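# Move a bottle from the steel table into an empty carton cell

## Task

Take any one bottle that is on the steel table, place it in a carton cell that has nothing in it, and release it so the gripper is no longer holding it.

## Robot and tools

Robot: two six-joint arms with parallel grippers, named left_arm and right_arm. left_arm sits on the +y side and right_arm on the -y side. The names do not tell you which side of a camera image an arm appears on. Base positions in the scene frame: left_arm at (+0.008, +0.286, 0) m, turned slightly with quat_wxyz (+0.996, 0, 0, +0.094); right_arm at (+0.020, -0.284, 0) m, quat_wxyz (+1.000, 0, 0, -0.027).

Scene frame: the origin is on the table surface midway between the arms. +x points forward over the table, +z points up, and +y is toward left_arm. Each result has a state line, `left_arm: ...` | `right_arm: ...`, giving each gripper's end_effector_position (metres) and end_effector_quat_wxyz in this frame. That position is the point between the finger pads, roughly 1 cm behind the fingertips. It is only approximate and gets less accurate the farther the arm reaches. In the gripper's own frame the fingers point along +z and close along y.

execute_actions takes "actions", a list holding at most one item, plus an optional "pictures" boolean (images are included by default). Three forms:
- Empty list {"actions": []}: no motion, just returns the current state.
- Motion: {"actions": [{"rows": [[...]], "steps": N}]}. N is 1 to 15 control steps of 1/30 s each, defaulting to 15. Each row is used for one step; when there are fewer rows than steps, the last row keeps being used.
- Wait: {"actions": [{"steps": N}]} with N up to 300. It sends nothing new and returns after N steps have passed since the previous result, with your reply time counted within that.
If a call is refused, nothing reaches the robot.

Every row is one flat list of 14 numbers covering both arms, even when only one arm should move. Order: left_arm waist, shoulder, elbow, wrist pitch, wrist yaw, wrist roll, opening; then the same seven for right_arm. The joint values are absolute target angles in radians, in the same form as the Joint positions line, not offsets. Stated range for each arm: waist -2.880 to 2.880, shoulder 0.000 to 3.142, elbow 0.000 to 3.019, wrist pitch -1.693 to 1.571, wrist yaw -1.571 to 1.571, wrist roll -2.094 to 2.094. A real end stop may lie up to 0.019 rad either side of these values. A call is refused when a target lies more than 0.019 rad outside a range and also farther out than the joint's angle in the latest result. A target past the real end stop is cut off at the stop, and the result then reports "joint sent to its limit". That line may concern an earlier action that is still running. If the line is absent, that does not prove the joint has room left.

The opening is an absolute value from -1 (closed) to +1 (fully open, 0.094 m between the pads). grip_measured reports the actual finger opening on this same scale. Each gripper carries its own fixed reading error of up to about 1 mm. Away from the two ends of the scale, the fingers are driven to the point where grip_measured equals your number. To keep hold of a bottle, keep commanding an opening below grip_measured: about 0.03 below gives a firm grip, and a smaller difference grips more gently. Pad force tops out near 50 to 62 N and can spike briefly on first contact.

Motion limits: each step, a joint target may lead the measured angle by no more than 0.264 rad (waist), 0.32 (shoulder), 0.276 (elbow), 0.33 (wrist pitch), 0.186 (wrist yaw) or 0.522 (wrist roll). When the targets would move the gripper more than 70 mm from where it is, all of that arm's targets are pulled back proportionally. Distant targets therefore take several calls. Between calls the arms keep heading for the last row you sent. They stop once everything has nearly stopped moving (blocked or very slow counts as stopped), or once any step is HELD. After that, only a new action continues the motion or adds pressure. Fingers already opening or closing finish their travel.

Result lines: Joint positions and Joint velocities give one block per arm, listing the six joints (rad, rad/s) and then the pad gap (m, m/s). Joint torques give each drive's total output, with offset, scale error and noise; they are nonzero even in free air and do not reliably indicate contact. "joint command not followed" means the clearance check changed or blocked some joint targets, while the rest of the row still ran. HELD marks each step on which all or part of your row was not sent. MOTOR HOT appears from 85 °C. At 100 °C an OVER-TEMPERATURE FAULT stops that arm and its gripper, and the arm drops. Holding a load, even while you are only thinking, builds heat, so avoid lifting a bottle and then pausing for a long time.

zoom_image: {"camera": name, "region": [x0, y0, x1, y1]} gives a closer view of the most recent image from one camera. Coordinates are pixels from the top-left corner, and the region can be at most 504 by 504. Cameras: cam_high, cam_low, cam_left_wrist, cam_right_wrist, each 504x504. Wrist camera images have +x to the right and +y downward.

read_manual(section="licences") only returns the URDF licence texts. finished_scene(scene) ends the current scene for good and grades it; pass the number of the scene you are in. Replying without any tool call also ends the run.

Avoid: pushing or knocking bottles or the carton off the table, which fails the task; letting the two arms collide or press against each other, which can end the scene; and drops, slips, slams, hard hits or heavy pushing. Brief disturbances may tug on a held bottle or move loose objects, so keep the grip firm and check the images. Call finished_scene only after the bottle is resting in an empty cell and the gripper has been opened to release it.

Each tool is called after "Call:" as a command line: name --argument value for each argument, lists and objects as JSON in quotes; but a table of rows of numbers goes row by row, as --pt "numbers of a row", without its own name.

## Session

Call:
execute_actions --actions '[]'

Scene clock: 0.00 s of 4680.00 s.
left_arm: end_effector_position=(+0.3807, -0.2104, +0.2997) grip_measured=+1.000 end_effector_quat_wxyz=(+0.539, +0.385, +0.519, +0.540) | right_arm: end_effector_position=(+0.7067, -0.5694, +0.3621) grip_measured=+1.000 end_effector_quat_wxyz=(+0.637, +0.223, +0.737, -0.036)
Joint positions: left_arm=[-1.384  1.886  1.201  1.32  -1.29   2.041  0.094] | right_arm=[-0.351  1.68   1.438  0.056 -0.054  0.228  0.094]
Joint velocities: left_arm=[ 0.005  0.005  0.007  0.002 -0.007 -0.022  0.   ] | right_arm=[-0.005 -0.024 -0.012 -0.022 -0.022  0.022  0.   ]
Joint torques (N m, as the arm reports them, + toward a larger angle): no reading
Motor temperatures (°C, as the motors report them): left_arm=[25 25 26 25 25 25] | right_arm=[26 26 32 25 23 26]

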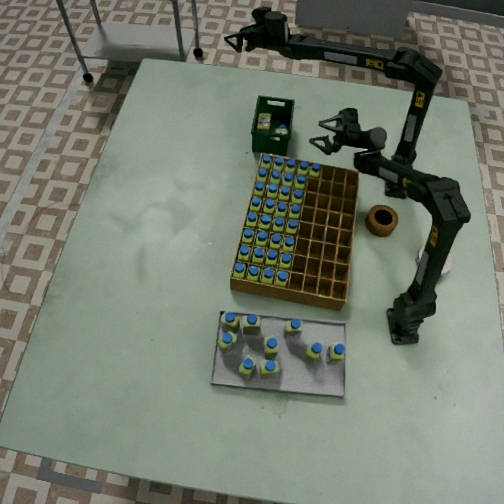

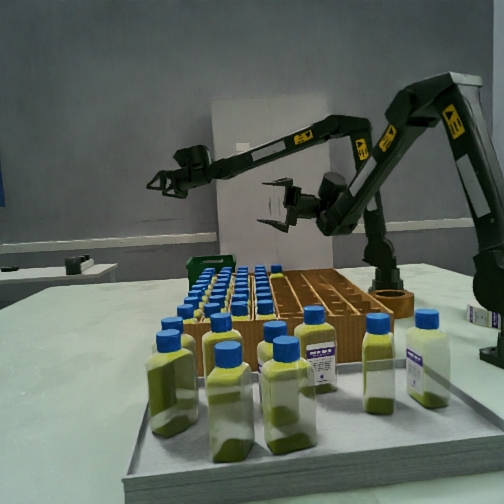

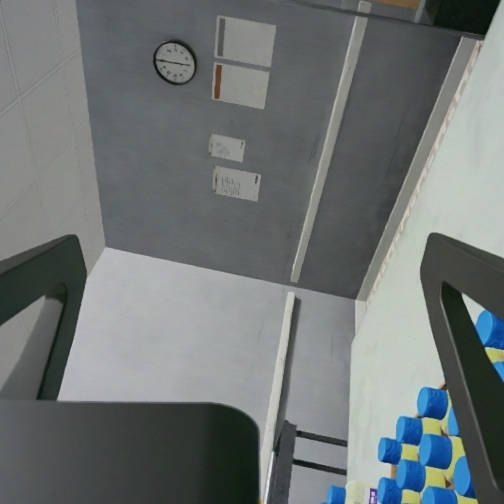

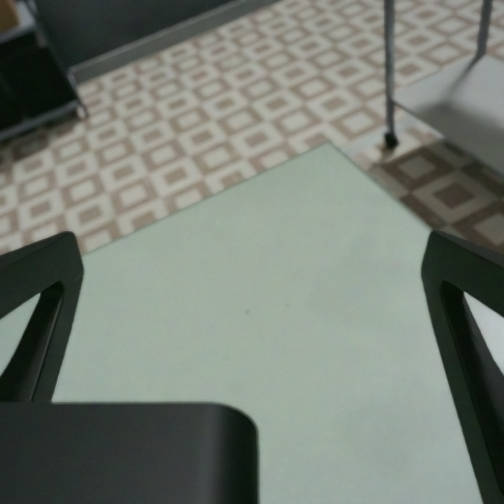

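Call:
zoom_image --camera "cam_high" --region '[200, 230, 440, 410]'

Region (200, 230, 440, 410) of cam_high's 504x504 image, scaled by 2.100, with more detail than that image has; it fills the top 378 rows of this view, and the rest is white.

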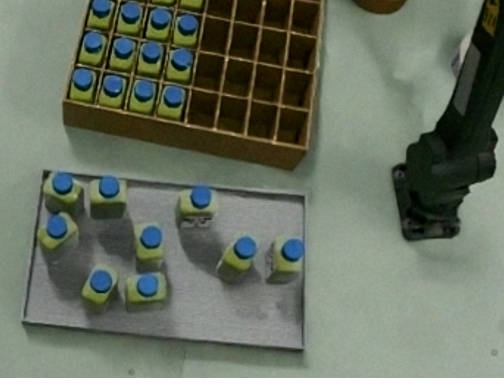

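Call:
execute_actions --actions '[{"rows": [[-1.35,1.86,1.2,1.28,-1.27,2.0,0.9, -0.351,1.68,1.438,0.056,-0.054,0.228,1],[-1.28,1.81,1.19,1.2,-1.22,1.93,0.8, -0.351,1.68,1.438,0.056,-0.054,0.228,1],[-1.2,1.75,1.18,1.1,-1.16,1.85,0.7, -0.351,1.68,1.438,0.056,-0.054,0.228,1],[0.27,1.19,1.085,-1.47,0,0.45,0.3, -0.351,1.68,1.438,0.056,-0.054,0.228,1]], "steps": 15}]' --pictures false

Call:
execute_actions --actions '[{"steps": 45}]'

Scene clock: 32.07 s of 4680.00 s.
left_arm: end_effector_position=(+0.5128, -0.0796, +0.4242) grip_measured=+0.302 end_effector_quat_wxyz=(+0.626, +0.362, +0.485, +0.492) | right_arm: end_effector_position=(+0.7067, -0.5694, +0.3621) grip_measured=+1.000 end_effector_quat_wxyz=(+0.637, +0.223, +0.737, -0.036)
Joint positions: left_arm=[-1.016  1.561  1.128  0.831 -0.81   1.604  0.061] | right_arm=[-0.351  1.68   1.438  0.056 -0.054  0.228  0.094]
Joint velocities: left_arm=[ 1.011 -0.962 -0.012 -1.033  0.872 -1.033  0.001] | right_arm=[-0.005  0.015  0.002  0.002  0.007 -0.066  0.   ]
Joint torques (N m, as the arm reports them, + toward a larger angle): left_arm=[ -0.34 -16.27  10.03   1.05   0.13  -0.05] | right_arm=[ -0.04 -20.47  11.89   2.32   0.07  -0.12]
Motor temperatures (°C, as the motors report them): left_arm=[25 26 29 25 25 25] | right_arm=[26 28 37 25 23 26]
Steps of this call (steps 1 to 90: nothing new was sent; then 28.57 s passed at rest; steps 91 to 105: all 15 steps of this action). Readings (joint positions):
91: left_arm=[-1.383 1.886 1.201 1.315 -1.283 2.036] | right_arm=[-0.351 1.680 1.438 0.056 -0.054 0.228]
92: left_arm=[-1.375 1.881 1.200 1.291 -1.252 2.020] | right_arm=[-0.351 1.680 1.438 0.056 -0.054 0.228]
94: left_arm=[-1.347 1.861 1.190 1.219 -1.186 1.971] | right_arm=[-0.351 1.680 1.438 0.056 -0.054 0.228]
98: left_arm=[-1.244 1.769 1.148 1.076 -1.049 1.838] | right_arm=[-0.351 1.680 1.438 0.056 -0.054 0.228]
105: the state above

Scene clock: 33.57 s of 4680.00 s.
left_arm: end_effector_position=(+0.3001, +0.4313, +0.2217) grip_measured=+0.302 end_effector_quat_wxyz=(+0.004, -0.000, +1.000, +0.004) | right_arm: end_effector_position=(+0.7067, -0.5694, +0.3621) grip_measured=+1.000 end_effector_quat_wxyz=(+0.637, +0.223, +0.737, -0.036)
Joint positions: left_arm=[ 0.274  1.188  1.084 -1.455 -0.004  0.462  0.061] | right_arm=[-0.351  1.68   1.438  0.056 -0.054  0.228  0.094]
Joint velocities: left_arm=[-0.005 -0.015 -0.002 -0.002 -0.007 -0.095 -0.   ] | right_arm=[-0.005 -0.005 -0.027  0.002  0.022 -0.081  0.   ]
Joint torques (N m, as the arm reports them, + toward a larger angle): left_arm=[ 0.24 -6.53 11.19 -0.52  0.15  0.05] | right_arm=[ -0.05 -20.44  11.88   2.31   0.08  -0.12]
Motor temperatures (°C, as the motors report them): left_arm=[25 26 29 25 25 25] | right_arm=[26 28 37 25 23 26]
Steps of this call (steps 1 to 45: the robot went on to your last target). Readings (joint positions):
1: left_arm=[-0.981 1.528 1.127 0.796 -0.775 1.570] | right_arm=[-0.351 1.680 1.438 0.056 -0.054 0.228]
2: left_arm=[-0.945 1.495 1.127 0.760 -0.740 1.535] | right_arm=[-0.351 1.680 1.438 0.056 -0.054 0.228]
4: left_arm=[-0.872 1.428 1.126 0.684 -0.664 1.460] | right_arm=[-0.351 1.680 1.438 0.056 -0.054 0.228]
8: left_arm=[-0.697 1.297 1.126 0.489 -0.464 1.267] | right_arm=[-0.351 1.680 1.438 0.056 -0.054 0.228]
45: the state above

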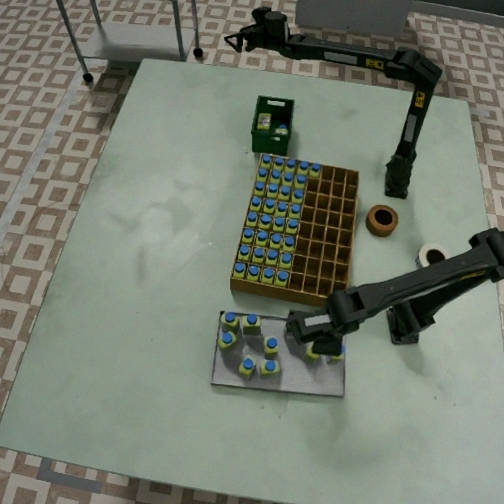

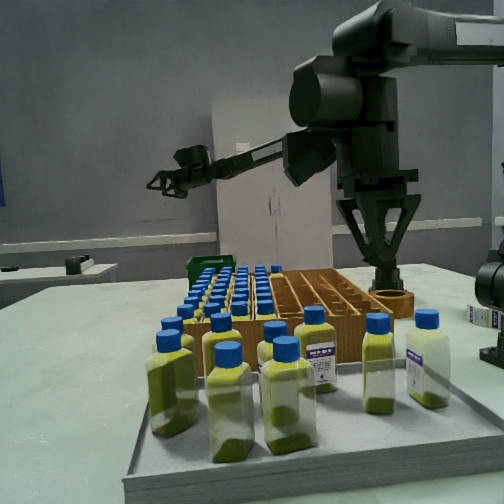

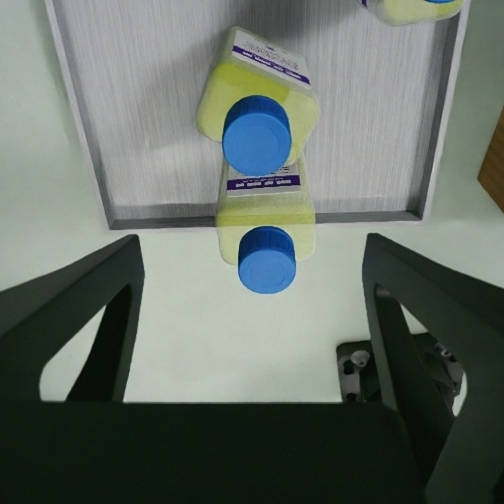

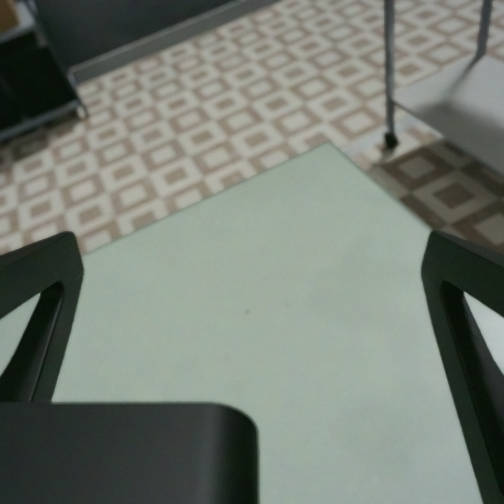

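Call:
execute_actions --actions '[{"rows": [[0.274,1.192,1.075,-1.44,0,0.49,0.3, -0.351,1.68,1.438,0.056,-0.054,0.228,1],[0.275,1.195,1.062,-1.425,0,0.53,0.3, -0.351,1.68,1.438,0.056,-0.054,0.228,1],[0.276,1.198,1.046,-1.407,0,0.58,0.3, -0.351,1.68,1.438,0.056,-0.054,0.228,1],[0.277,1.201,1.028,-1.387,0,0.63,0.3, -0.351,1.68,1.438,0.056,-0.054,0.228,1],[0.278,1.204,1.01,-1.367,0,0.69,0.3, -0.351,1.68,1.438,0.056,-0.054,0.228,1],[0.279,1.207,0.992,-1.347,0,0.75,0.3, -0.351,1.68,1.438,0.056,-0.054,0.228,1],[0.28,1.21,0.974,-1.327,0,0.8,0.3, -0.351,1.68,1.438,0.056,-0.054,0.228,1],[0.28,1.213,0.958,-1.309,0,0.85,0.3, -0.351,1.68,1.438,0.056,-0.054,0.228,1],[0.28,1.216,0.945,-1.294,0,0.88,0.3, -0.351,1.68,1.438,0.056,-0.054,0.228,1],[0.28,1.218,0.937,-1.285,0,0.9,0.3, -0.351,1.68,1.438,0.056,-0.054,0.228,1]], "steps": 15}]' --pictures false

Call:
execute_actions --actions '[{"steps": 12}]'

Scene clock: 53.83 s of 4680.00 s.
left_arm: end_effector_position=(+0.2936, +0.4280, +0.1602) grip_measured=+0.302 end_effector_quat_wxyz=(-0.004, +0.188, +0.982, -0.001) | right_arm: end_effector_position=(+0.7067, -0.5694, +0.3621) grip_measured=+1.000 end_effector_quat_wxyz=(+0.637, +0.223, +0.737, -0.036)
Joint positions: left_arm=[ 0.274  1.213  0.94  -1.305 -0.004  0.841  0.061] | right_arm=[-0.351  1.68   1.438  0.056 -0.054  0.228  0.094]
Joint velocities: left_arm=[-0.005 -0.005  0.017  0.061 -0.051  0.315 -0.   ] | right_arm=[-0.024 -0.015 -0.002 -0.012 -0.051 -0.007  0.   ]
Joint torques (N m, as the arm reports them, + toward a larger angle): left_arm=[ 0.25 -6.52 10.4   0.51  0.1   0.18] | right_arm=[ -0.03 -20.49  11.89   2.31   0.08  -0.12]
Motor temperatures (°C, as the motors report them): left_arm=[25 25 29 25 25 25] | right_arm=[26 28 37 25 23 26]
Steps of this call (steps 1 to 15: the robot went on to your last target; steps 16 to 90: nothing new was sent; then 16.77 s passed at rest; steps 91 to 105: all 15 steps of this action). Readings (joint positions):
91: left_arm=[0.274 1.188 1.084 -1.455 -0.004 0.463] | right_arm=[-0.351 1.680 1.438 0.056 -0.054 0.228]
92: left_arm=[0.274 1.188 1.082 -1.452 -0.004 0.472] | right_arm=[-0.351 1.680 1.438 0.056 -0.054 0.228]
94: left_arm=[0.274 1.188 1.070 -1.431 -0.004 0.513] | right_arm=[-0.351 1.680 1.438 0.056 -0.054 0.228]
98: left_arm=[0.274 1.189 1.002 -1.360 -0.004 0.662] | right_arm=[-0.351 1.680 1.438 0.056 -0.054 0.228]
105: the state above

Scene clock: 54.23 s of 4680.00 s.
left_arm: end_effector_position=(+0.2944, +0.4285, +0.1602) grip_measured=+0.302 end_effector_quat_wxyz=(-0.003, +0.211, +0.978, +0.000) | right_arm: end_effector_position=(+0.7067, -0.5694, +0.3621) grip_measured=+1.000 end_effector_quat_wxyz=(+0.637, +0.223, +0.737, -0.036)
Joint positions: left_arm=[ 0.274  1.213  0.94  -1.302 -0.004  0.887  0.061] | right_arm=[-0.351  1.68   1.438  0.056 -0.054  0.228  0.094]
Joint velocities: left_arm=[-0.015  0.005 -0.012 -0.017 -0.037  0.066 -0.   ] | right_arm=[-0.005 -0.005  0.002 -0.017 -0.066 -0.037  0.   ]
Joint torques (N m, as the arm reports them, + toward a larger angle): left_arm=[ 0.18 -7.37 10.3   0.76  0.2   0.13] | right_arm=[ -0.09 -20.47  11.89   2.32   0.08  -0.12]
Motor temperatures (°C, as the motors report them): left_arm=[25 25 29 25 25 25] | right_arm=[26 28 37 25 23 26]
Steps of this call (steps 1 to 12: the robot went on to your last target). Readings (joint positions):
1: left_arm=[0.274 1.213 0.940 -1.303 -0.004 0.851] | right_arm=[-0.351 1.680 1.438 0.056 -0.054 0.228]
2: left_arm=[0.274 1.213 0.940 -1.302 -0.004 0.859] | right_arm=[-0.351 1.680 1.438 0.056 -0.054 0.228]
4: left_arm=[0.274 1.213 0.940 -1.302 -0.004 0.870] | right_arm=[-0.351 1.680 1.438 0.056 -0.054 0.228]
8: left_arm=[0.274 1.213 0.940 -1.302 -0.004 0.882] | right_arm=[-0.351 1.680 1.438 0.056 -0.054 0.228]
12: the state above

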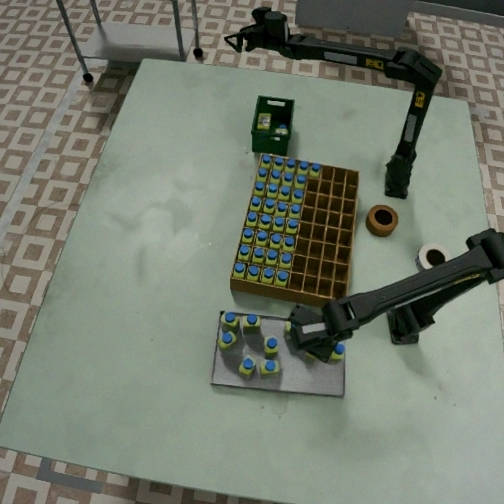

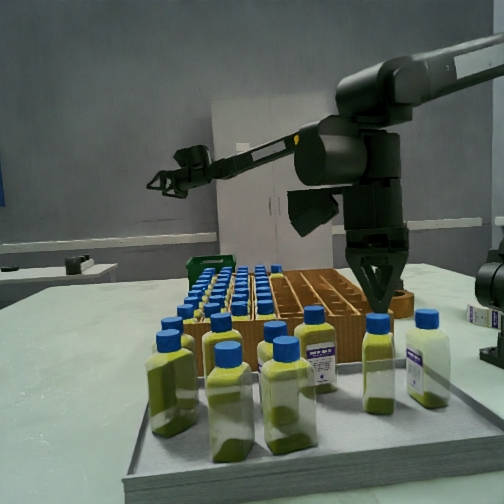

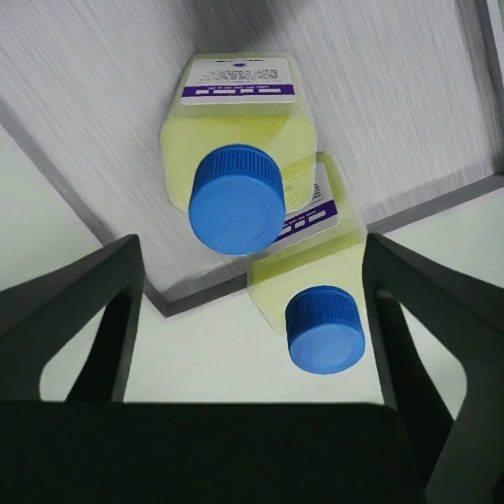

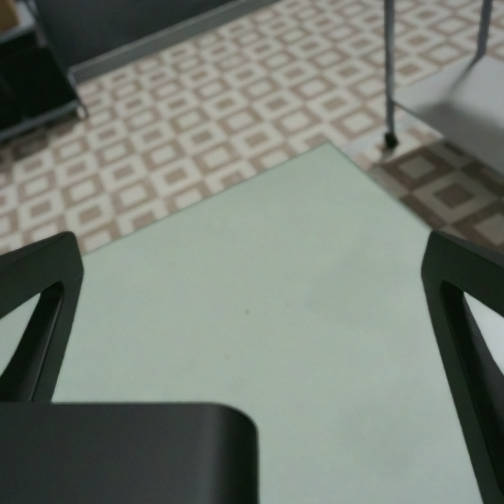

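Call:
zoom_image --camera "cam_low" --region '[330, 260, 460, 420]'

Region (330, 260, 460, 420) of cam_low's 504x504 image, scaled by 3.150, with more detail than that image has; it fills the left 410 columns of this view, and the rest is white.

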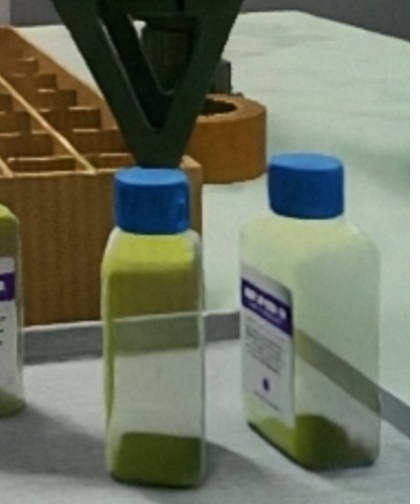

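Call:
execute_actions --actions '[{"rows": [[0.28,1.222,0.936,-1.276,0,0.89,0.27, -0.351,1.68,1.438,0.056,-0.054,0.228,1],[0.28,1.227,0.932,-1.267,0,0.89,0.24, -0.351,1.68,1.438,0.056,-0.054,0.228,1],[0.28,1.232,0.927,-1.257,0,0.89,0.21, -0.351,1.68,1.438,0.056,-0.054,0.228,1],[0.28,1.237,0.921,-1.247,0,0.89,0.18, -0.351,1.68,1.438,0.056,-0.054,0.228,1],[0.28,1.241,0.915,-1.237,0,0.89,0.15, -0.351,1.68,1.438,0.056,-0.054,0.228,1],[0.28,1.245,0.909,-1.227,0,0.89,0.15, -0.351,1.68,1.438,0.056,-0.054,0.228,1],[0.28,1.249,0.903,-1.217,0,0.89,0.15, -0.351,1.68,1.438,0.056,-0.054,0.228,1],[0.28,1.252,0.898,-1.209,0,0.89,0.15, -0.351,1.68,1.438,0.056,-0.054,0.228,1],[0.28,1.253,0.894,-1.203,0,0.89,0.15, -0.351,1.68,1.438,0.056,-0.054,0.228,1]], "steps": 15}]'

Call:
zoom_image --camera "cam_low" --region '[330, 260, 460, 420]'

Scene clock: 92.57 s of 4680.00 s.
left_arm: end_effector_position=(+0.3001, +0.4313, +0.1368) grip_measured=+0.152 end_effector_quat_wxyz=(+0.002, +0.212, +0.977, +0.004) | right_arm: end_effector_position=(+0.7067, -0.5694, +0.3621) grip_measured=+1.000 end_effector_quat_wxyz=(+0.637, +0.223, +0.737, -0.036)
Joint positions: left_arm=[ 0.274  1.244  0.901 -1.221 -0.004  0.89   0.054] | right_arm=[-0.351  1.68   1.438  0.056 -0.054  0.228  0.094]
Joint velocities: left_arm=[-0.015 -0.005 -0.007  0.012  0.081 -0.022 -0.001] | right_arm=[-0.005  0.005 -0.012 -0.002  0.007  0.037  0.   ]
Joint torques (N m, as the arm reports them, + toward a larger angle): left_arm=[ 0.27 -7.    9.41  0.92  0.17  0.12] | right_arm=[ -0.05 -20.48  11.89   2.31   0.08  -0.12]
Motor temperatures (°C, as the motors report them): left_arm=[25 25 29 25 25 25] | right_arm=[26 29 37 25 23 26]
Steps of this call (steps 1 to 30: the robot went on to your last target; steps 31 to 90: nothing new was sent; then 34.83 s passed at rest; steps 91 to 105: all 15 steps of this action). Readings (joint positions):
91: left_arm=[0.274 1.213 0.940 -1.300 -0.004 0.890] | right_arm=[-0.351 1.680 1.438 0.056 -0.054 0.228]
92: left_arm=[0.274 1.213 0.940 -1.296 -0.004 0.890] | right_arm=[-0.351 1.680 1.438 0.056 -0.054 0.228]
94: left_arm=[0.274 1.214 0.939 -1.281 -0.004 0.890] | right_arm=[-0.351 1.680 1.438 0.056 -0.054 0.228]
98: left_arm=[0.274 1.223 0.923 -1.242 -0.004 0.890] | right_arm=[-0.351 1.680 1.438 0.056 -0.054 0.228]
105: the state above

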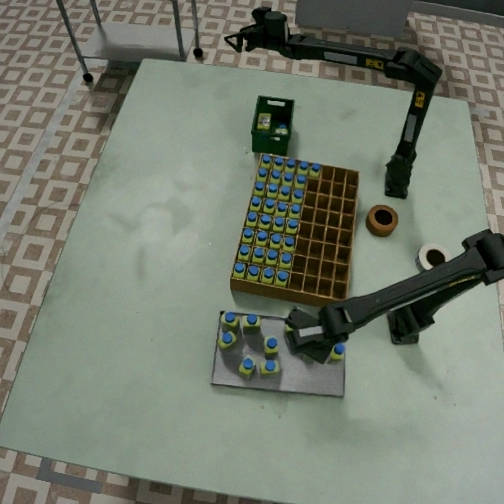

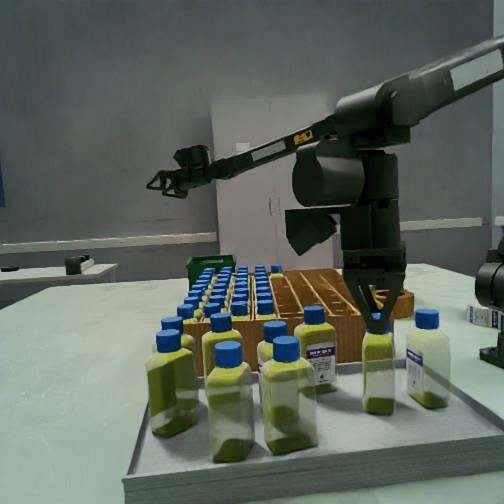

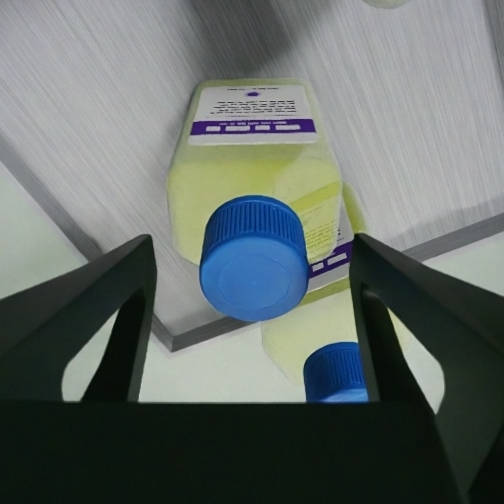

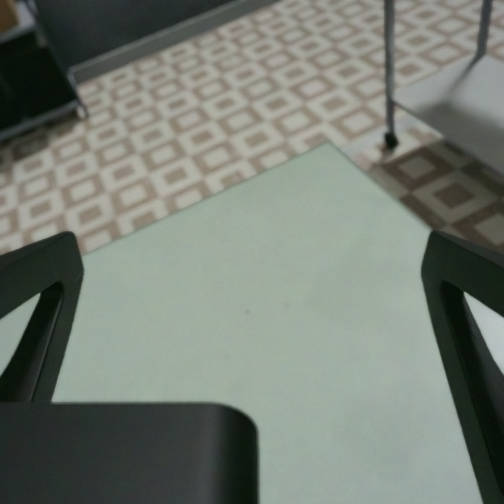

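Region (330, 260, 460, 420) of cam_low's 504x504 image, scaled by 3.150, with more detail than that image has; it fills the left 410 columns of this view, and the rest is white.

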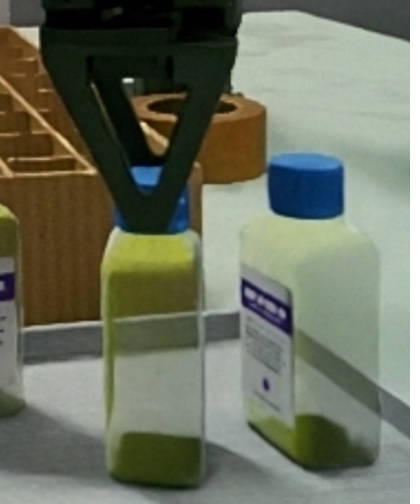

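Call:
execute_actions --actions '[{"rows": [[0.284,1.253,0.89,-1.21,0,0.89,0.1, -0.351,1.68,1.438,0.056,-0.054,0.228,1],[0.288,1.253,0.887,-1.21,0,0.89,0.0, -0.351,1.68,1.438,0.056,-0.054,0.228,1],[0.288,1.253,0.885,-1.21,0,0.89,-0.1, -0.351,1.68,1.438,0.056,-0.054,0.228,1],[0.288,1.253,0.885,-1.21,0,0.89,-0.2, -0.351,1.68,1.438,0.056,-0.054,0.228,1]], "steps": 10}]'

Call:
zoom_image --camera "cam_low" --region '[330, 260, 460, 420]'

Scene clock: 104.07 s of 4680.00 s.
left_arm: end_effector_position=(+0.2977, +0.4323, +0.1348) grip_measured=-0.198 end_effector_quat_wxyz=(+0.000, +0.209, +0.978, +0.002) | right_arm: end_effector_position=(+0.7067, -0.5694, +0.3621) grip_measured=+1.000 end_effector_quat_wxyz=(+0.637, +0.223, +0.737, -0.036)
Joint positions: left_arm=[ 0.28   1.244  0.896 -1.22  -0.004  0.89   0.038] | right_arm=[-0.351  1.68   1.438  0.056 -0.054  0.228  0.094]
Joint velocities: left_arm=[ 0.005 -0.015 -0.007  0.007  0.051 -0.051 -0.001] | right_arm=[ 0.005 -0.005  0.002 -0.017 -0.007  0.007  0.   ]
Joint torques (N m, as the arm reports them, + toward a larger angle): left_arm=[ 0.5  -6.65  9.37  0.71  0.16  0.13] | right_arm=[ -0.05 -20.47  11.88   2.32   0.08  -0.12]
Motor temperatures (°C, as the motors report them): left_arm=[25 25 28 25 25 25] | right_arm=[26 29 37 25 23 26]
Steps of this call (steps 1 to 15: the robot went on to your last target; steps 16 to 90: nothing new was sent; then 8.17 s passed at rest; steps 91 to 100: all 10 steps of this action). Readings (joint positions):
91: left_arm=[0.274 1.244 0.901 -1.220 -0.004 0.890] | right_arm=[-0.351 1.680 1.438 0.056 -0.054 0.228]
92: left_arm=[0.275 1.244 0.901 -1.220 -0.004 0.890] | right_arm=[-0.351 1.680 1.438 0.056 -0.054 0.228]
94: left_arm=[0.277 1.244 0.900 -1.220 -0.004 0.890] | right_arm=[-0.351 1.680 1.438 0.056 -0.054 0.228]
98: left_arm=[0.280 1.244 0.896 -1.220 -0.004 0.890] | right_arm=[-0.351 1.680 1.438 0.056 -0.054 0.228]
100: the state above

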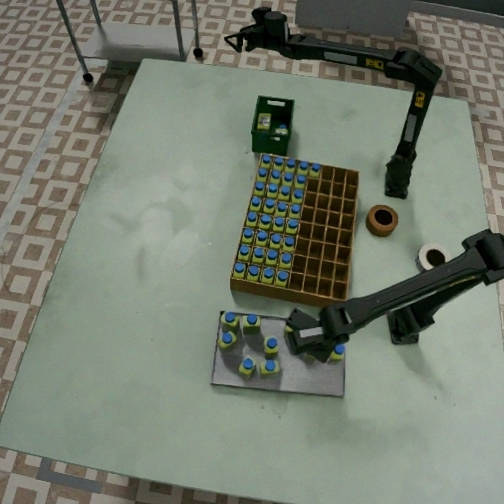

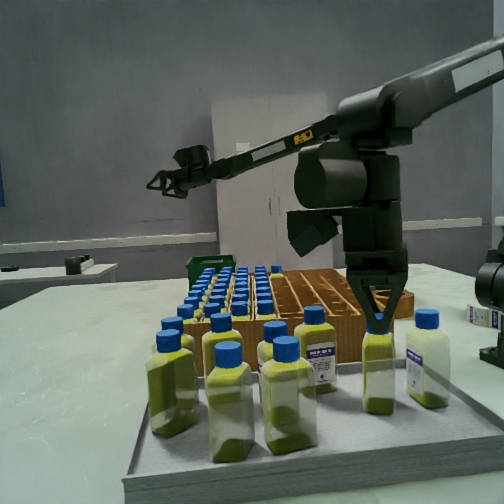

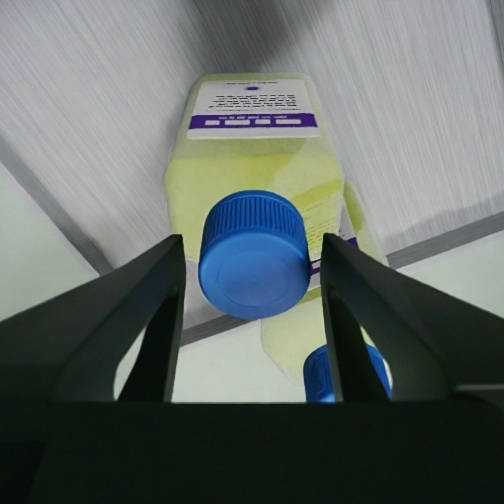

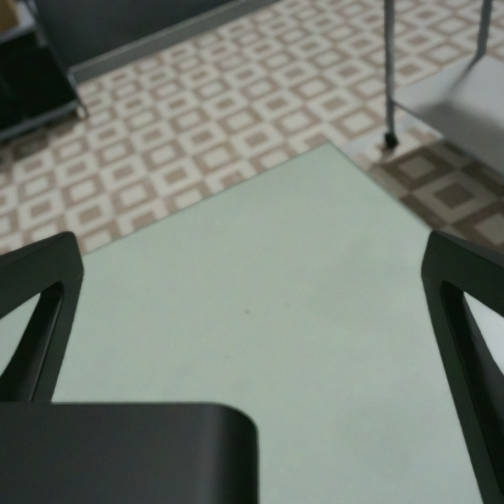

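Region (330, 260, 460, 420) of cam_low's 504x504 image, scaled by 3.150, with more detail than that image has; it fills the left 410 columns of this view, and the rest is white.

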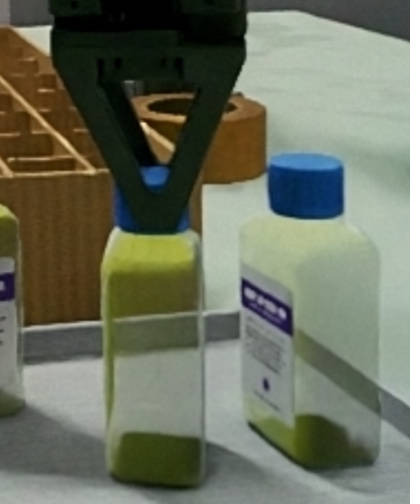

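Call:
execute_actions --actions '[{"rows": [[0.285,1.25,0.89,-1.215,0,0.89,-0.26, -0.351,1.68,1.438,0.056,-0.054,0.228,1],[0.285,1.25,0.89,-1.215,0,0.89,-0.31, -0.351,1.68,1.438,0.056,-0.054,0.228,1],[0.285,1.25,0.89,-1.215,0,0.89,-0.34, -0.351,1.68,1.438,0.056,-0.054,0.228,1],[0.285,1.25,0.89,-1.215,0,0.89,-0.36, -0.351,1.68,1.438,0.056,-0.054,0.228,1],[0.285,1.25,0.89,-1.215,0,0.89,-0.38, -0.351,1.68,1.438,0.056,-0.054,0.228,1],[0.285,1.25,0.89,-1.215,0,0.89,-0.40, -0.351,1.68,1.438,0.056,-0.054,0.228,1],[0.285,1.25,0.89,-1.215,0,0.89,-0.42, -0.351,1.68,1.438,0.056,-0.054,0.228,1],[0.285,1.25,0.89,-1.215,0,0.89,-0.44, -0.351,1.68,1.438,0.056,-0.054,0.228,1],[0.285,1.25,0.89,-1.215,0,0.89,-0.46, -0.351,1.68,1.438,0.056,-0.054,0.228,1]], "steps": 13}]' --pictures false

Scene clock: 132.87 s of 4680.00 s.
left_arm: end_effector_position=(+0.2977, +0.4322, +0.1348) grip_measured=-0.441 end_effector_quat_wxyz=(+0.000, +0.209, +0.978, +0.002) | right_arm: end_effector_position=(+0.7067, -0.5694, +0.3621) grip_measured=+1.000 end_effector_quat_wxyz=(+0.637, +0.223, +0.737, -0.036)
Joint positions: left_arm=[ 0.28   1.244  0.896 -1.22  -0.003  0.89   0.026] | right_arm=[-0.351  1.68   1.438  0.056 -0.054  0.228  0.094]
Joint velocities: left_arm=[-0.005  0.005 -0.002 -0.002  0.051  0.037 -0.001] | right_arm=[-0.005  0.015 -0.007  0.007  0.007  0.037  0.   ]
Joint torques (N m, as the arm reports them, + toward a larger angle): left_arm=[ 0.03 -5.76  9.72  0.35  0.15  0.11] | right_arm=[ -0.07 -20.47  11.89   2.32   0.08  -0.12]
Motor temperatures (°C, as the motors report them): left_arm=[25 25 28 25 25 25] | right_arm=[26 29 37 25 23 26]
Steps of this call (steps 1 to 15: the robot went on to your last target; steps 16 to 90: nothing new was sent; then 25.37 s passed at rest; steps 91 to 103: all 13 steps of this action). Readings (joint positions):
91: left_arm=[0.280 1.244 0.896 -1.220 -0.004 0.890] | right_arm=[-0.351 1.680 1.438 0.056 -0.054 0.228]
92: left_arm=[0.280 1.244 0.896 -1.220 -0.004 0.890] | right_arm=[-0.351 1.680 1.438 0.056 -0.054 0.228]
94: left_arm=[0.280 1.244 0.896 -1.220 -0.004 0.890] | right_arm=[-0.351 1.680 1.438 0.056 -0.054 0.228]
98: left_arm=[0.280 1.244 0.896 -1.220 -0.003 0.890] | right_arm=[-0.351 1.680 1.438 0.056 -0.054 0.228]
103: the state above

Call:
execute_actions --actions '[{"rows": [[0.283,1.24,0.93,-1.22,0,0.89,-0.49, -0.351,1.68,1.438,0.056,-0.054,0.228,1],[0.283,1.232,0.96,-1.228,0,0.89,-0.50, -0.351,1.68,1.438,0.056,-0.054,0.228,1],[0.283,1.224,0.985,-1.24,0,0.89,-0.50, -0.351,1.68,1.438,0.056,-0.054,0.228,1],[0.283,1.216,1.01,-1.26,0,0.89,-0.50, -0.351,1.68,1.438,0.056,-0.054,0.228,1],[0.283,1.208,1.037,-1.29,0,0.89,-0.50, -0.351,1.68,1.438,0.056,-0.054,0.228,1],[0.283,1.201,1.065,-1.323,0,0.89,-0.50, -0.351,1.68,1.438,0.056,-0.054,0.228,1],[0.283,1.195,1.093,-1.358,0,0.89,-0.50, -0.351,1.68,1.438,0.056,-0.054,0.228,1],[0.283,1.19,1.121,-1.393,0,0.89,-0.50, -0.351,1.68,1.438,0.056,-0.054,0.228,1],[0.283,1.187,1.149,-1.428,0,0.89,-0.50, -0.351,1.68,1.438,0.056,-0.054,0.228,1],[0.283,1.185,1.177,-1.463,0,0.89,-0.50, -0.351,1.68,1.438,0.056,-0.054,0.228,1],[0.283,1.184,1.203,-1.497,0,0.89,-0.50, -0.351,1.68,1.438,0.056,-0.054,0.228,1],[0.283,1.184,1.226,-1.53,0,0.89,-0.50, -0.351,1.68,1.438,0.056,-0.054,0.228,1],[0.283,1.184,1.244,-1.56,0,0.89,-0.50, -0.351,1.68,1.438,0.056,-0.054,0.228,1],[0.283,1.184,1.256,-1.587,0,0.89,-0.50, -0.351,1.68,1.438,0.056,-0.054,0.228,1],[0.283,1.184,1.262,-1.61,0,0.89,-0.50, -0.351,1.68,1.438,0.056,-0.054,0.228,1]], "steps": 15}]' --pictures false

Call:
execute_actions --actions '[{"rows": [[0.283,1.184,1.264,-1.618,0,0.89,-0.50, -0.351,1.68,1.438,0.056,-0.054,0.228,1],[0.28,1.184,1.264,-1.618,0,0.885,-0.50, -0.351,1.68,1.438,0.056,-0.054,0.228,1],[0.272,1.184,1.264,-1.618,0,0.87,-0.50, -0.351,1.68,1.438,0.056,-0.054,0.228,1],[0.258,1.184,1.264,-1.618,0,0.85,-0.50, -0.351,1.68,1.438,0.056,-0.054,0.228,1],[0.238,1.184,1.264,-1.618,0,0.82,-0.50, -0.351,1.68,1.438,0.056,-0.054,0.228,1],[0.212,1.184,1.264,-1.618,0,0.785,-0.50, -0.351,1.68,1.438,0.056,-0.054,0.228,1],[0.18,1.184,1.264,-1.618,0,0.74,-0.50, -0.351,1.68,1.438,0.056,-0.054,0.228,1],[0.142,1.184,1.264,-1.618,0,0.69,-0.50, -0.351,1.68,1.438,0.056,-0.054,0.228,1],[0.10,1.184,1.264,-1.618,0,0.635,-0.50, -0.351,1.68,1.438,0.056,-0.054,0.228,1],[0.054,1.184,1.264,-1.618,0,0.575,-0.50, -0.351,1.68,1.438,0.056,-0.054,0.228,1],[0.005,1.184,1.264,-1.618,0,0.51,-0.50, -0.351,1.68,1.438,0.056,-0.054,0.228,1],[-0.046,1.184,1.264,-1.618,0,0.445,-0.50, -0.351,1.68,1.438,0.056,-0.054,0.228,1],[-0.098,1.184,1.264,-1.618,0,0.375,-0.50, -0.351,1.68,1.438,0.056,-0.054,0.228,1],[-0.152,1.184,1.264,-1.618,0,0.305,-0.50, -0.351,1.68,1.438,0.056,-0.054,0.228,1],[-0.206,1.184,1.264,-1.618,0,0.235,-0.50, -0.351,1.68,1.438,0.056,-0.054,0.228,1]], "steps": 15}]' --pictures false

Call:
execute_actions --actions '[{"rows": [[-0.26,1.19,1.264,-1.61,0,0.165,-0.50, -0.351,1.68,1.438,0.056,-0.054,0.228,1],[-0.314,1.196,1.264,-1.603,0,0.095,-0.50, -0.351,1.68,1.438,0.056,-0.054,0.228,1],[-0.366,1.202,1.264,-1.596,0,0.025,-0.50, -0.351,1.68,1.438,0.056,-0.054,0.228,1],[-0.417,1.208,1.264,-1.59,0,-0.04,-0.50, -0.351,1.68,1.438,0.056,-0.054,0.228,1],[-0.466,1.214,1.264,-1.584,0,-0.105,-0.50, -0.351,1.68,1.438,0.056,-0.054,0.228,1],[-0.512,1.22,1.264,-1.578,0,-0.165,-0.50, -0.351,1.68,1.438,0.056,-0.054,0.228,1],[-0.554,1.226,1.264,-1.572,0,-0.22,-0.50, -0.351,1.68,1.438,0.056,-0.054,0.228,1],[-0.592,1.232,1.264,-1.566,0,-0.27,-0.50, -0.351,1.68,1.438,0.056,-0.054,0.228,1],[-0.625,1.237,1.264,-1.56,0,-0.315,-0.50, -0.351,1.68,1.438,0.056,-0.054,0.228,1],[-0.652,1.242,1.264,-1.555,0,-0.35,-0.50, -0.351,1.68,1.438,0.056,-0.054,0.228,1],[-0.673,1.246,1.264,-1.55,0,-0.375,-0.50, -0.351,1.68,1.438,0.056,-0.054,0.228,1],[-0.688,1.249,1.264,-1.546,0,-0.395,-0.50, -0.351,1.68,1.438,0.056,-0.054,0.228,1],[-0.698,1.251,1.264,-1.543,0,-0.405,-0.50, -0.351,1.68,1.438,0.056,-0.054,0.228,1],[-0.704,1.252,1.264,-1.542,0,-0.41,-0.50, -0.351,1.68,1.438,0.056,-0.054,0.228,1],[-0.707,1.252,1.264,-1.542,0,-0.41,-0.50, -0.351,1.68,1.438,0.056,-0.054,0.228,1]], "steps": 15}]' --pictures false

Call:
execute_actions --actions '[{"steps": 15}]'

Scene clock: 183.07 s of 4680.00 s.
left_arm: end_effector_position=(+0.3067, +0.4368, +0.2505) grip_measured=-0.444 end_effector_quat_wxyz=(+0.000, +0.209, +0.978, +0.002) | right_arm: end_effector_position=(+0.7067, -0.5694, +0.3621) grip_measured=+1.000 end_effector_quat_wxyz=(+0.637, +0.223, +0.737, -0.036)
Joint positions: left_arm=[ 0.28   1.21   1.178 -1.535 -0.003  0.89   0.026] | right_arm=[-0.351  1.68   1.438  0.056 -0.054  0.228  0.094]
Joint velocities: left_arm=[-0.005 -0.181  0.706 -0.862  0.081 -0.066  0.   ] | right_arm=[ 0.005 -0.005  0.007 -0.027 -0.081 -0.022  0.   ]
Joint torques (N m, as the arm reports them, + toward a larger angle): left_arm=[ 0.07 -9.14 15.02 -0.25  0.16  0.11] | right_arm=[ -0.05 -20.48  11.9    2.31   0.08  -0.12]
Motor temperatures (°C, as the motors report them): left_arm=[25 25 29 25 25 25] | right_arm=[26 29 37 26 23 26]
Steps of this call (steps 1 to 15: the robot went on to your last target; steps 16 to 90: nothing new was sent; then 46.70 s passed at rest; steps 91 to 105: all 15 steps of this action). Readings (joint positions):
91: left_arm=[0.280 1.244 0.896 -1.220 -0.003 0.890] | right_arm=[-0.351 1.680 1.438 0.056 -0.054 0.228]
92: left_arm=[0.280 1.244 0.896 -1.220 -0.003 0.890] | right_arm=[-0.351 1.680 1.438 0.056 -0.054 0.228]
94: left_arm=[0.280 1.244 0.904 -1.228 -0.003 0.890] | right_arm=[-0.351 1.680 1.438 0.056 -0.054 0.228]
98: left_arm=[0.280 1.241 0.978 -1.312 -0.003 0.890] | right_arm=[-0.351 1.680 1.438 0.056 -0.054 0.228]
105: the state above

Scene clock: 183.57 s of 4680.00 s.
left_arm: end_effector_position=(+0.3316, +0.3130, +0.2757) grip_measured=-0.444 end_effector_quat_wxyz=(+0.003, +0.202, +0.979, +0.002) | right_arm: end_effector_position=(+0.7067, -0.5694, +0.3621) grip_measured=+1.000 end_effector_quat_wxyz=(+0.637, +0.223, +0.737, -0.036)
Joint positions: left_arm=[-0.104  1.181  1.221 -1.603 -0.003  0.491  0.026] | right_arm=[-0.351  1.68   1.438  0.056 -0.054  0.228  0.094]
Joint velocities: left_arm=[-1.705 -0.005 -0.007  0.012  0.051 -1.634 -0.001] | right_arm=[-0.005  0.015 -0.012  0.002  0.007 -0.037  0.   ]
Joint torques (N m, as the arm reports them, + toward a larger angle): left_arm=[-0.46 -6.14 15.02 -0.16  0.04  0.15] | right_arm=[ -0.07 -20.48  11.9    2.31   0.08  -0.12]
Motor temperatures (°C, as the motors report them): left_arm=[25 25 29 25 25 25] | right_arm=[26 29 37 26 23 26]
Steps of this call (steps 1 to 15: all 15 steps of this action). Readings (joint positions):
1: left_arm=[0.280 1.204 1.198 -1.559 -0.003 0.890] | right_arm=[-0.351 1.680 1.438 0.056 -0.054 0.228]
2: left_arm=[0.280 1.197 1.212 -1.576 -0.003 0.890] | right_arm=[-0.351 1.680 1.438 0.056 -0.054 0.228]
4: left_arm=[0.279 1.185 1.221 -1.593 -0.003 0.884] | right_arm=[-0.351 1.680 1.438 0.056 -0.054 0.228]
8: left_arm=[0.227 1.181 1.221 -1.603 -0.003 0.814] | right_arm=[-0.351 1.680 1.438 0.056 -0.054 0.228]
15: the state above

Scene clock: 184.07 s of 4680.00 s.
left_arm: end_effector_position=(+0.3065, +0.1137, +0.2547) grip_measured=-0.444 end_effector_quat_wxyz=(-0.007, +0.110, +0.994, +0.003) | right_arm: end_effector_position=(+0.7067, -0.5694, +0.3621) grip_measured=+1.000 end_effector_quat_wxyz=(+0.637, +0.223, +0.737, -0.036)
Joint positions: left_arm=[-0.71   1.249  1.221 -1.559  0.    -0.301  0.026] | right_arm=[-0.351  1.68   1.438  0.056 -0.054  0.228  0.094]
Joint velocities: left_arm=[-0.19   0.044 -0.007  0.061 -0.007 -0.652 -0.   ] | right_arm=[ 0.005 -0.005 -0.007  0.002 -0.051 -0.007  0.   ]
Joint torques (N m, as the arm reports them, + toward a larger angle): left_arm=[ 0.95 -7.64 15.26  0.73 -0.04  0.08] | right_arm=[ -0.03 -20.49  11.88   2.32   0.08  -0.12]
Motor temperatures (°C, as the motors report them): left_arm=[25 25 29 25 25 25] | right_arm=[26 29 37 26 23 26]
Steps of this call (steps 1 to 15: all 15 steps of this action). Readings (joint positions):
1: left_arm=[-0.162 1.182 1.221 -1.603 -0.003 0.431] | right_arm=[-0.351 1.680 1.438 0.056 -0.054 0.228]
2: left_arm=[-0.218 1.183 1.221 -1.603 -0.002 0.368] | right_arm=[-0.351 1.680 1.438 0.056 -0.054 0.228]
4: left_arm=[-0.329 1.188 1.221 -1.603 -0.002 0.241] | right_arm=[-0.351 1.680 1.438 0.056 -0.054 0.228]
8: left_arm=[-0.526 1.211 1.221 -1.590 -0.001 -0.009] | right_arm=[-0.351 1.680 1.438 0.056 -0.054 0.228]
15: the state above

Scene clock: 184.57 s of 4680.00 s.
left_arm: end_effector_position=(+0.3063, +0.1122, +0.2543) grip_measured=-0.444 end_effector_quat_wxyz=(-0.007, +0.064, +0.998, +0.003) | right_arm: end_effector_position=(+0.7067, -0.5694, +0.3621) grip_measured=+1.000 end_effector_quat_wxyz=(+0.637, +0.223, +0.737, -0.036)
Joint positions: left_arm=[-0.714  1.25   1.221 -1.557  0.    -0.397  0.026] | right_arm=[-0.351  1.68   1.438  0.056 -0.054  0.228  0.094]
Joint velocities: left_arm=[ 0.005 -0.015 -0.002  0.002  0.007 -0.066 -0.   ] | right_arm=[-0.005 -0.005  0.012 -0.002 -0.037 -0.037  0.   ]
Joint torques (N m, as the arm reports them, + toward a larger angle): left_arm=[ 0.32 -7.71 15.26  0.78 -0.07  0.03] | right_arm=[ -0.08 -20.44  11.89   2.31   0.08  -0.12]
Motor temperatures (°C, as the motors report them): left_arm=[25 25 29 25 25 25] | right_arm=[26 29 37 26 23 26]
Steps of this call (steps 1 to 15: the robot went on to your last target). Readings (joint positions):
1: left_arm=[-0.714 1.249 1.221 -1.558 0.000 -0.321] | right_arm=[-0.351 1.680 1.438 0.056 -0.054 0.228]
2: left_arm=[-0.715 1.250 1.221 -1.557 0.000 -0.337] | right_arm=[-0.351 1.680 1.438 0.056 -0.054 0.228]
4: left_arm=[-0.714 1.250 1.221 -1.557 0.000 -0.359] | right_arm=[-0.351 1.680 1.438 0.056 -0.054 0.228]
8: left_arm=[-0.714 1.250 1.221 -1.557 0.000 -0.384] | right_arm=[-0.351 1.680 1.438 0.056 -0.054 0.228]
15: the state above

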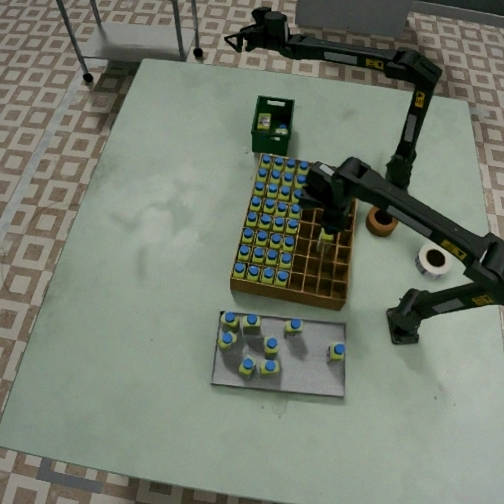

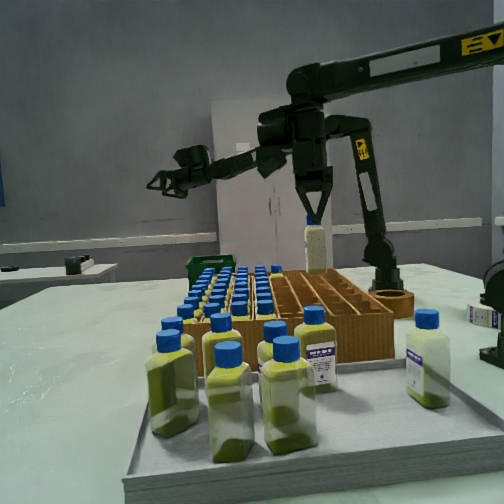

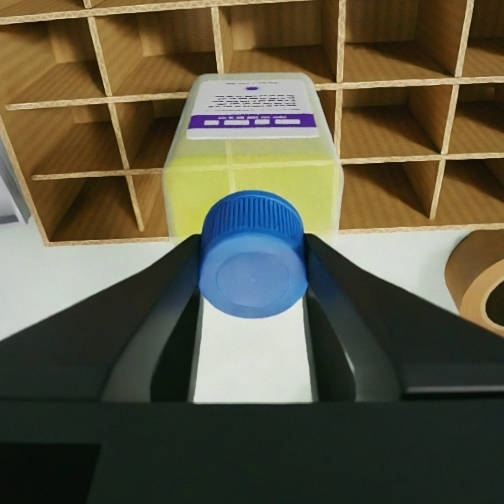

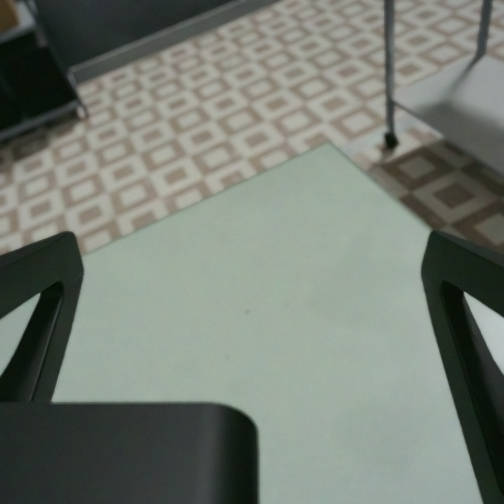

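Call:
execute_actions --actions '[{"rows": [[-0.716,1.256,1.235,-1.536,0,-0.415,-0.50, -0.351,1.68,1.438,0.056,-0.054,0.228,1],[-0.721,1.26,1.215,-1.528,0,-0.425,-0.50, -0.351,1.68,1.438,0.056,-0.054,0.228,1],[-0.724,1.265,1.209,-1.518,0,-0.435,-0.50, -0.351,1.68,1.438,0.056,-0.054,0.228,1],[-0.727,1.27,1.204,-1.507,0,-0.445,-0.50, -0.351,1.68,1.438,0.056,-0.054,0.228,1],[-0.73,1.275,1.199,-1.496,0,-0.455,-0.50, -0.351,1.68,1.438,0.056,-0.054,0.228,1],[-0.733,1.28,1.194,-1.485,0,-0.465,-0.50, -0.351,1.68,1.438,0.056,-0.054,0.228,1],[-0.736,1.285,1.189,-1.474,0,-0.475,-0.50, -0.351,1.68,1.438,0.056,-0.054,0.228,1],[-0.738,1.29,1.184,-1.463,0,-0.483,-0.50, -0.351,1.68,1.438,0.056,-0.054,0.228,1],[-0.74,1.294,1.179,-1.453,0,-0.483,-0.50, -0.351,1.68,1.438,0.056,-0.054,0.228,1],[-0.741,1.297,1.176,-1.447,0,-0.483,-0.50, -0.351,1.68,1.438,0.056,-0.054,0.228,1],[-0.741,1.298,1.174,-1.444,0,-0.483,-0.50, -0.351,1.68,1.438,0.056,-0.054,0.228,1]], "steps": 15}]' --pictures false

Call:
execute_actions --actions '[{"steps": 10}]'

Call:
zoom_image --camera "cam_low" --region '[260, 210, 370, 320]'

Scene clock: 219.47 s of 4680.00 s.
left_arm: end_effector_position=(+0.3168, +0.0975, +0.2214) grip_measured=-0.444 end_effector_quat_wxyz=(-0.005, +0.040, +0.999, +0.003) | right_arm: end_effector_position=(+0.7067, -0.5694, +0.3621) grip_measured=+1.000 end_effector_quat_wxyz=(+0.637, +0.223, +0.737, -0.036)
Joint positions: left_arm=[-0.735  1.297  1.176 -1.461  0.    -0.466  0.026] | right_arm=[-0.351  1.68   1.438  0.056 -0.054  0.228  0.094]
Joint velocities: left_arm=[-0.015  0.044 -0.042  0.007  0.007 -0.051 -0.001] | right_arm=[-0.015 -0.015 -0.002 -0.012 -0.066  0.022  0.   ]
Joint torques (N m, as the arm reports them, + toward a larger angle): left_arm=[ 0.22 -9.39 10.68  0.64 -0.04  0.08] | right_arm=[ -0.07 -20.45  11.9    2.31   0.08  -0.12]
Motor temperatures (°C, as the motors report them): left_arm=[25 25 31 25 25 25] | right_arm=[26 30 38 26 23 26]
Steps of this call (steps 1 to 15: the robot went on to your last target; steps 16 to 90: nothing new was sent; then 31.40 s passed at rest; steps 91 to 105: all 15 steps of this action). Readings (joint positions):
91: left_arm=[-0.714 1.250 1.221 -1.556 0.000 -0.401] | right_arm=[-0.351 1.680 1.438 0.056 -0.054 0.228]
92: left_arm=[-0.714 1.250 1.221 -1.554 0.000 -0.403] | right_arm=[-0.351 1.680 1.438 0.056 -0.054 0.228]
94: left_arm=[-0.715 1.250 1.218 -1.541 0.000 -0.412] | right_arm=[-0.351 1.680 1.438 0.056 -0.054 0.228]
98: left_arm=[-0.723 1.260 1.203 -1.501 0.000 -0.441] | right_arm=[-0.351 1.680 1.438 0.056 -0.054 0.228]
105: the state above

Scene clock: 219.80 s of 4680.00 s.
left_arm: end_effector_position=(+0.3169, +0.0974, +0.2208) grip_measured=-0.444 end_effector_quat_wxyz=(-0.006, +0.037, +0.999, +0.003) | right_arm: end_effector_position=(+0.7067, -0.5694, +0.3621) grip_measured=+1.000 end_effector_quat_wxyz=(+0.637, +0.223, +0.737, -0.036)
Joint positions: left_arm=[-0.735  1.299  1.175 -1.46   0.    -0.472  0.026] | right_arm=[-0.351  1.68   1.438  0.056 -0.054  0.228  0.094]
Joint velocities: left_arm=[-0.005 -0.015 -0.002 -0.012  0.022 -0.007  0.   ] | right_arm=[-0.005  0.005 -0.002 -0.017 -0.022  0.022  0.   ]
Joint torques (N m, as the arm reports them, + toward a larger angle): left_arm=[ 0.1  -8.18 10.82  0.85 -0.05  0.12] | right_arm=[ -0.06 -20.47  11.89   2.31   0.08  -0.12]
Motor temperatures (°C, as the motors report them): left_arm=[25 25 31 25 25 25] | right_arm=[26 30 38 26 23 26]
Steps of this call (steps 1 to 10: the robot went on to your last target). Readings (joint positions):
1: left_arm=[-0.735 1.299 1.175 -1.460 0.000 -0.468] | right_arm=[-0.351 1.680 1.438 0.056 -0.054 0.228]
2: left_arm=[-0.735 1.299 1.175 -1.460 0.000 -0.469] | right_arm=[-0.351 1.680 1.438 0.056 -0.054 0.228]
4: left_arm=[-0.735 1.299 1.175 -1.460 0.000 -0.470] | right_arm=[-0.351 1.680 1.438 0.056 -0.054 0.228]
8: left_arm=[-0.735 1.299 1.175 -1.460 0.000 -0.472] | right_arm=[-0.351 1.680 1.438 0.056 -0.054 0.228]
10: the state above

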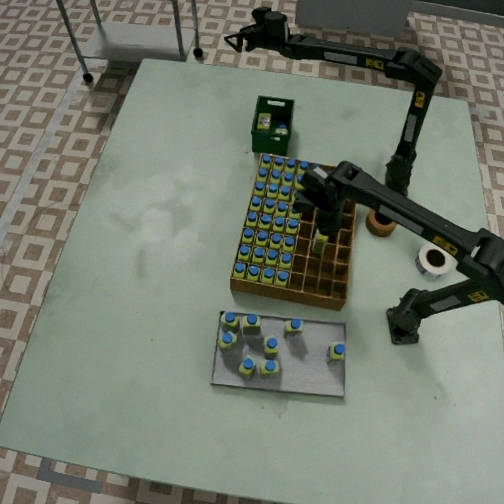

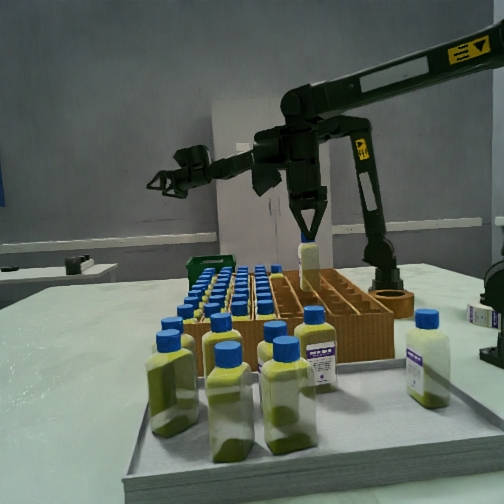

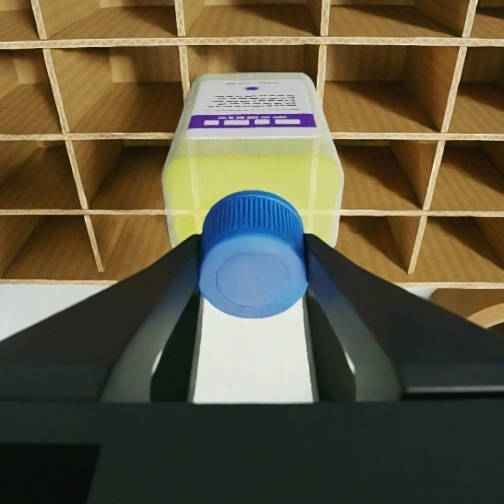

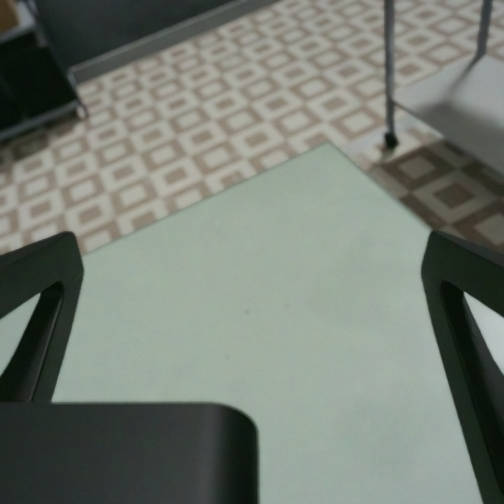

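Region (260, 210, 370, 320) of cam_low's 504x504 image, scaled by 4.582, with more detail than that image has.

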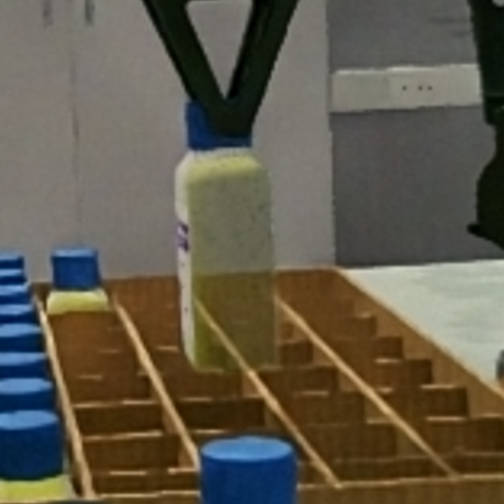

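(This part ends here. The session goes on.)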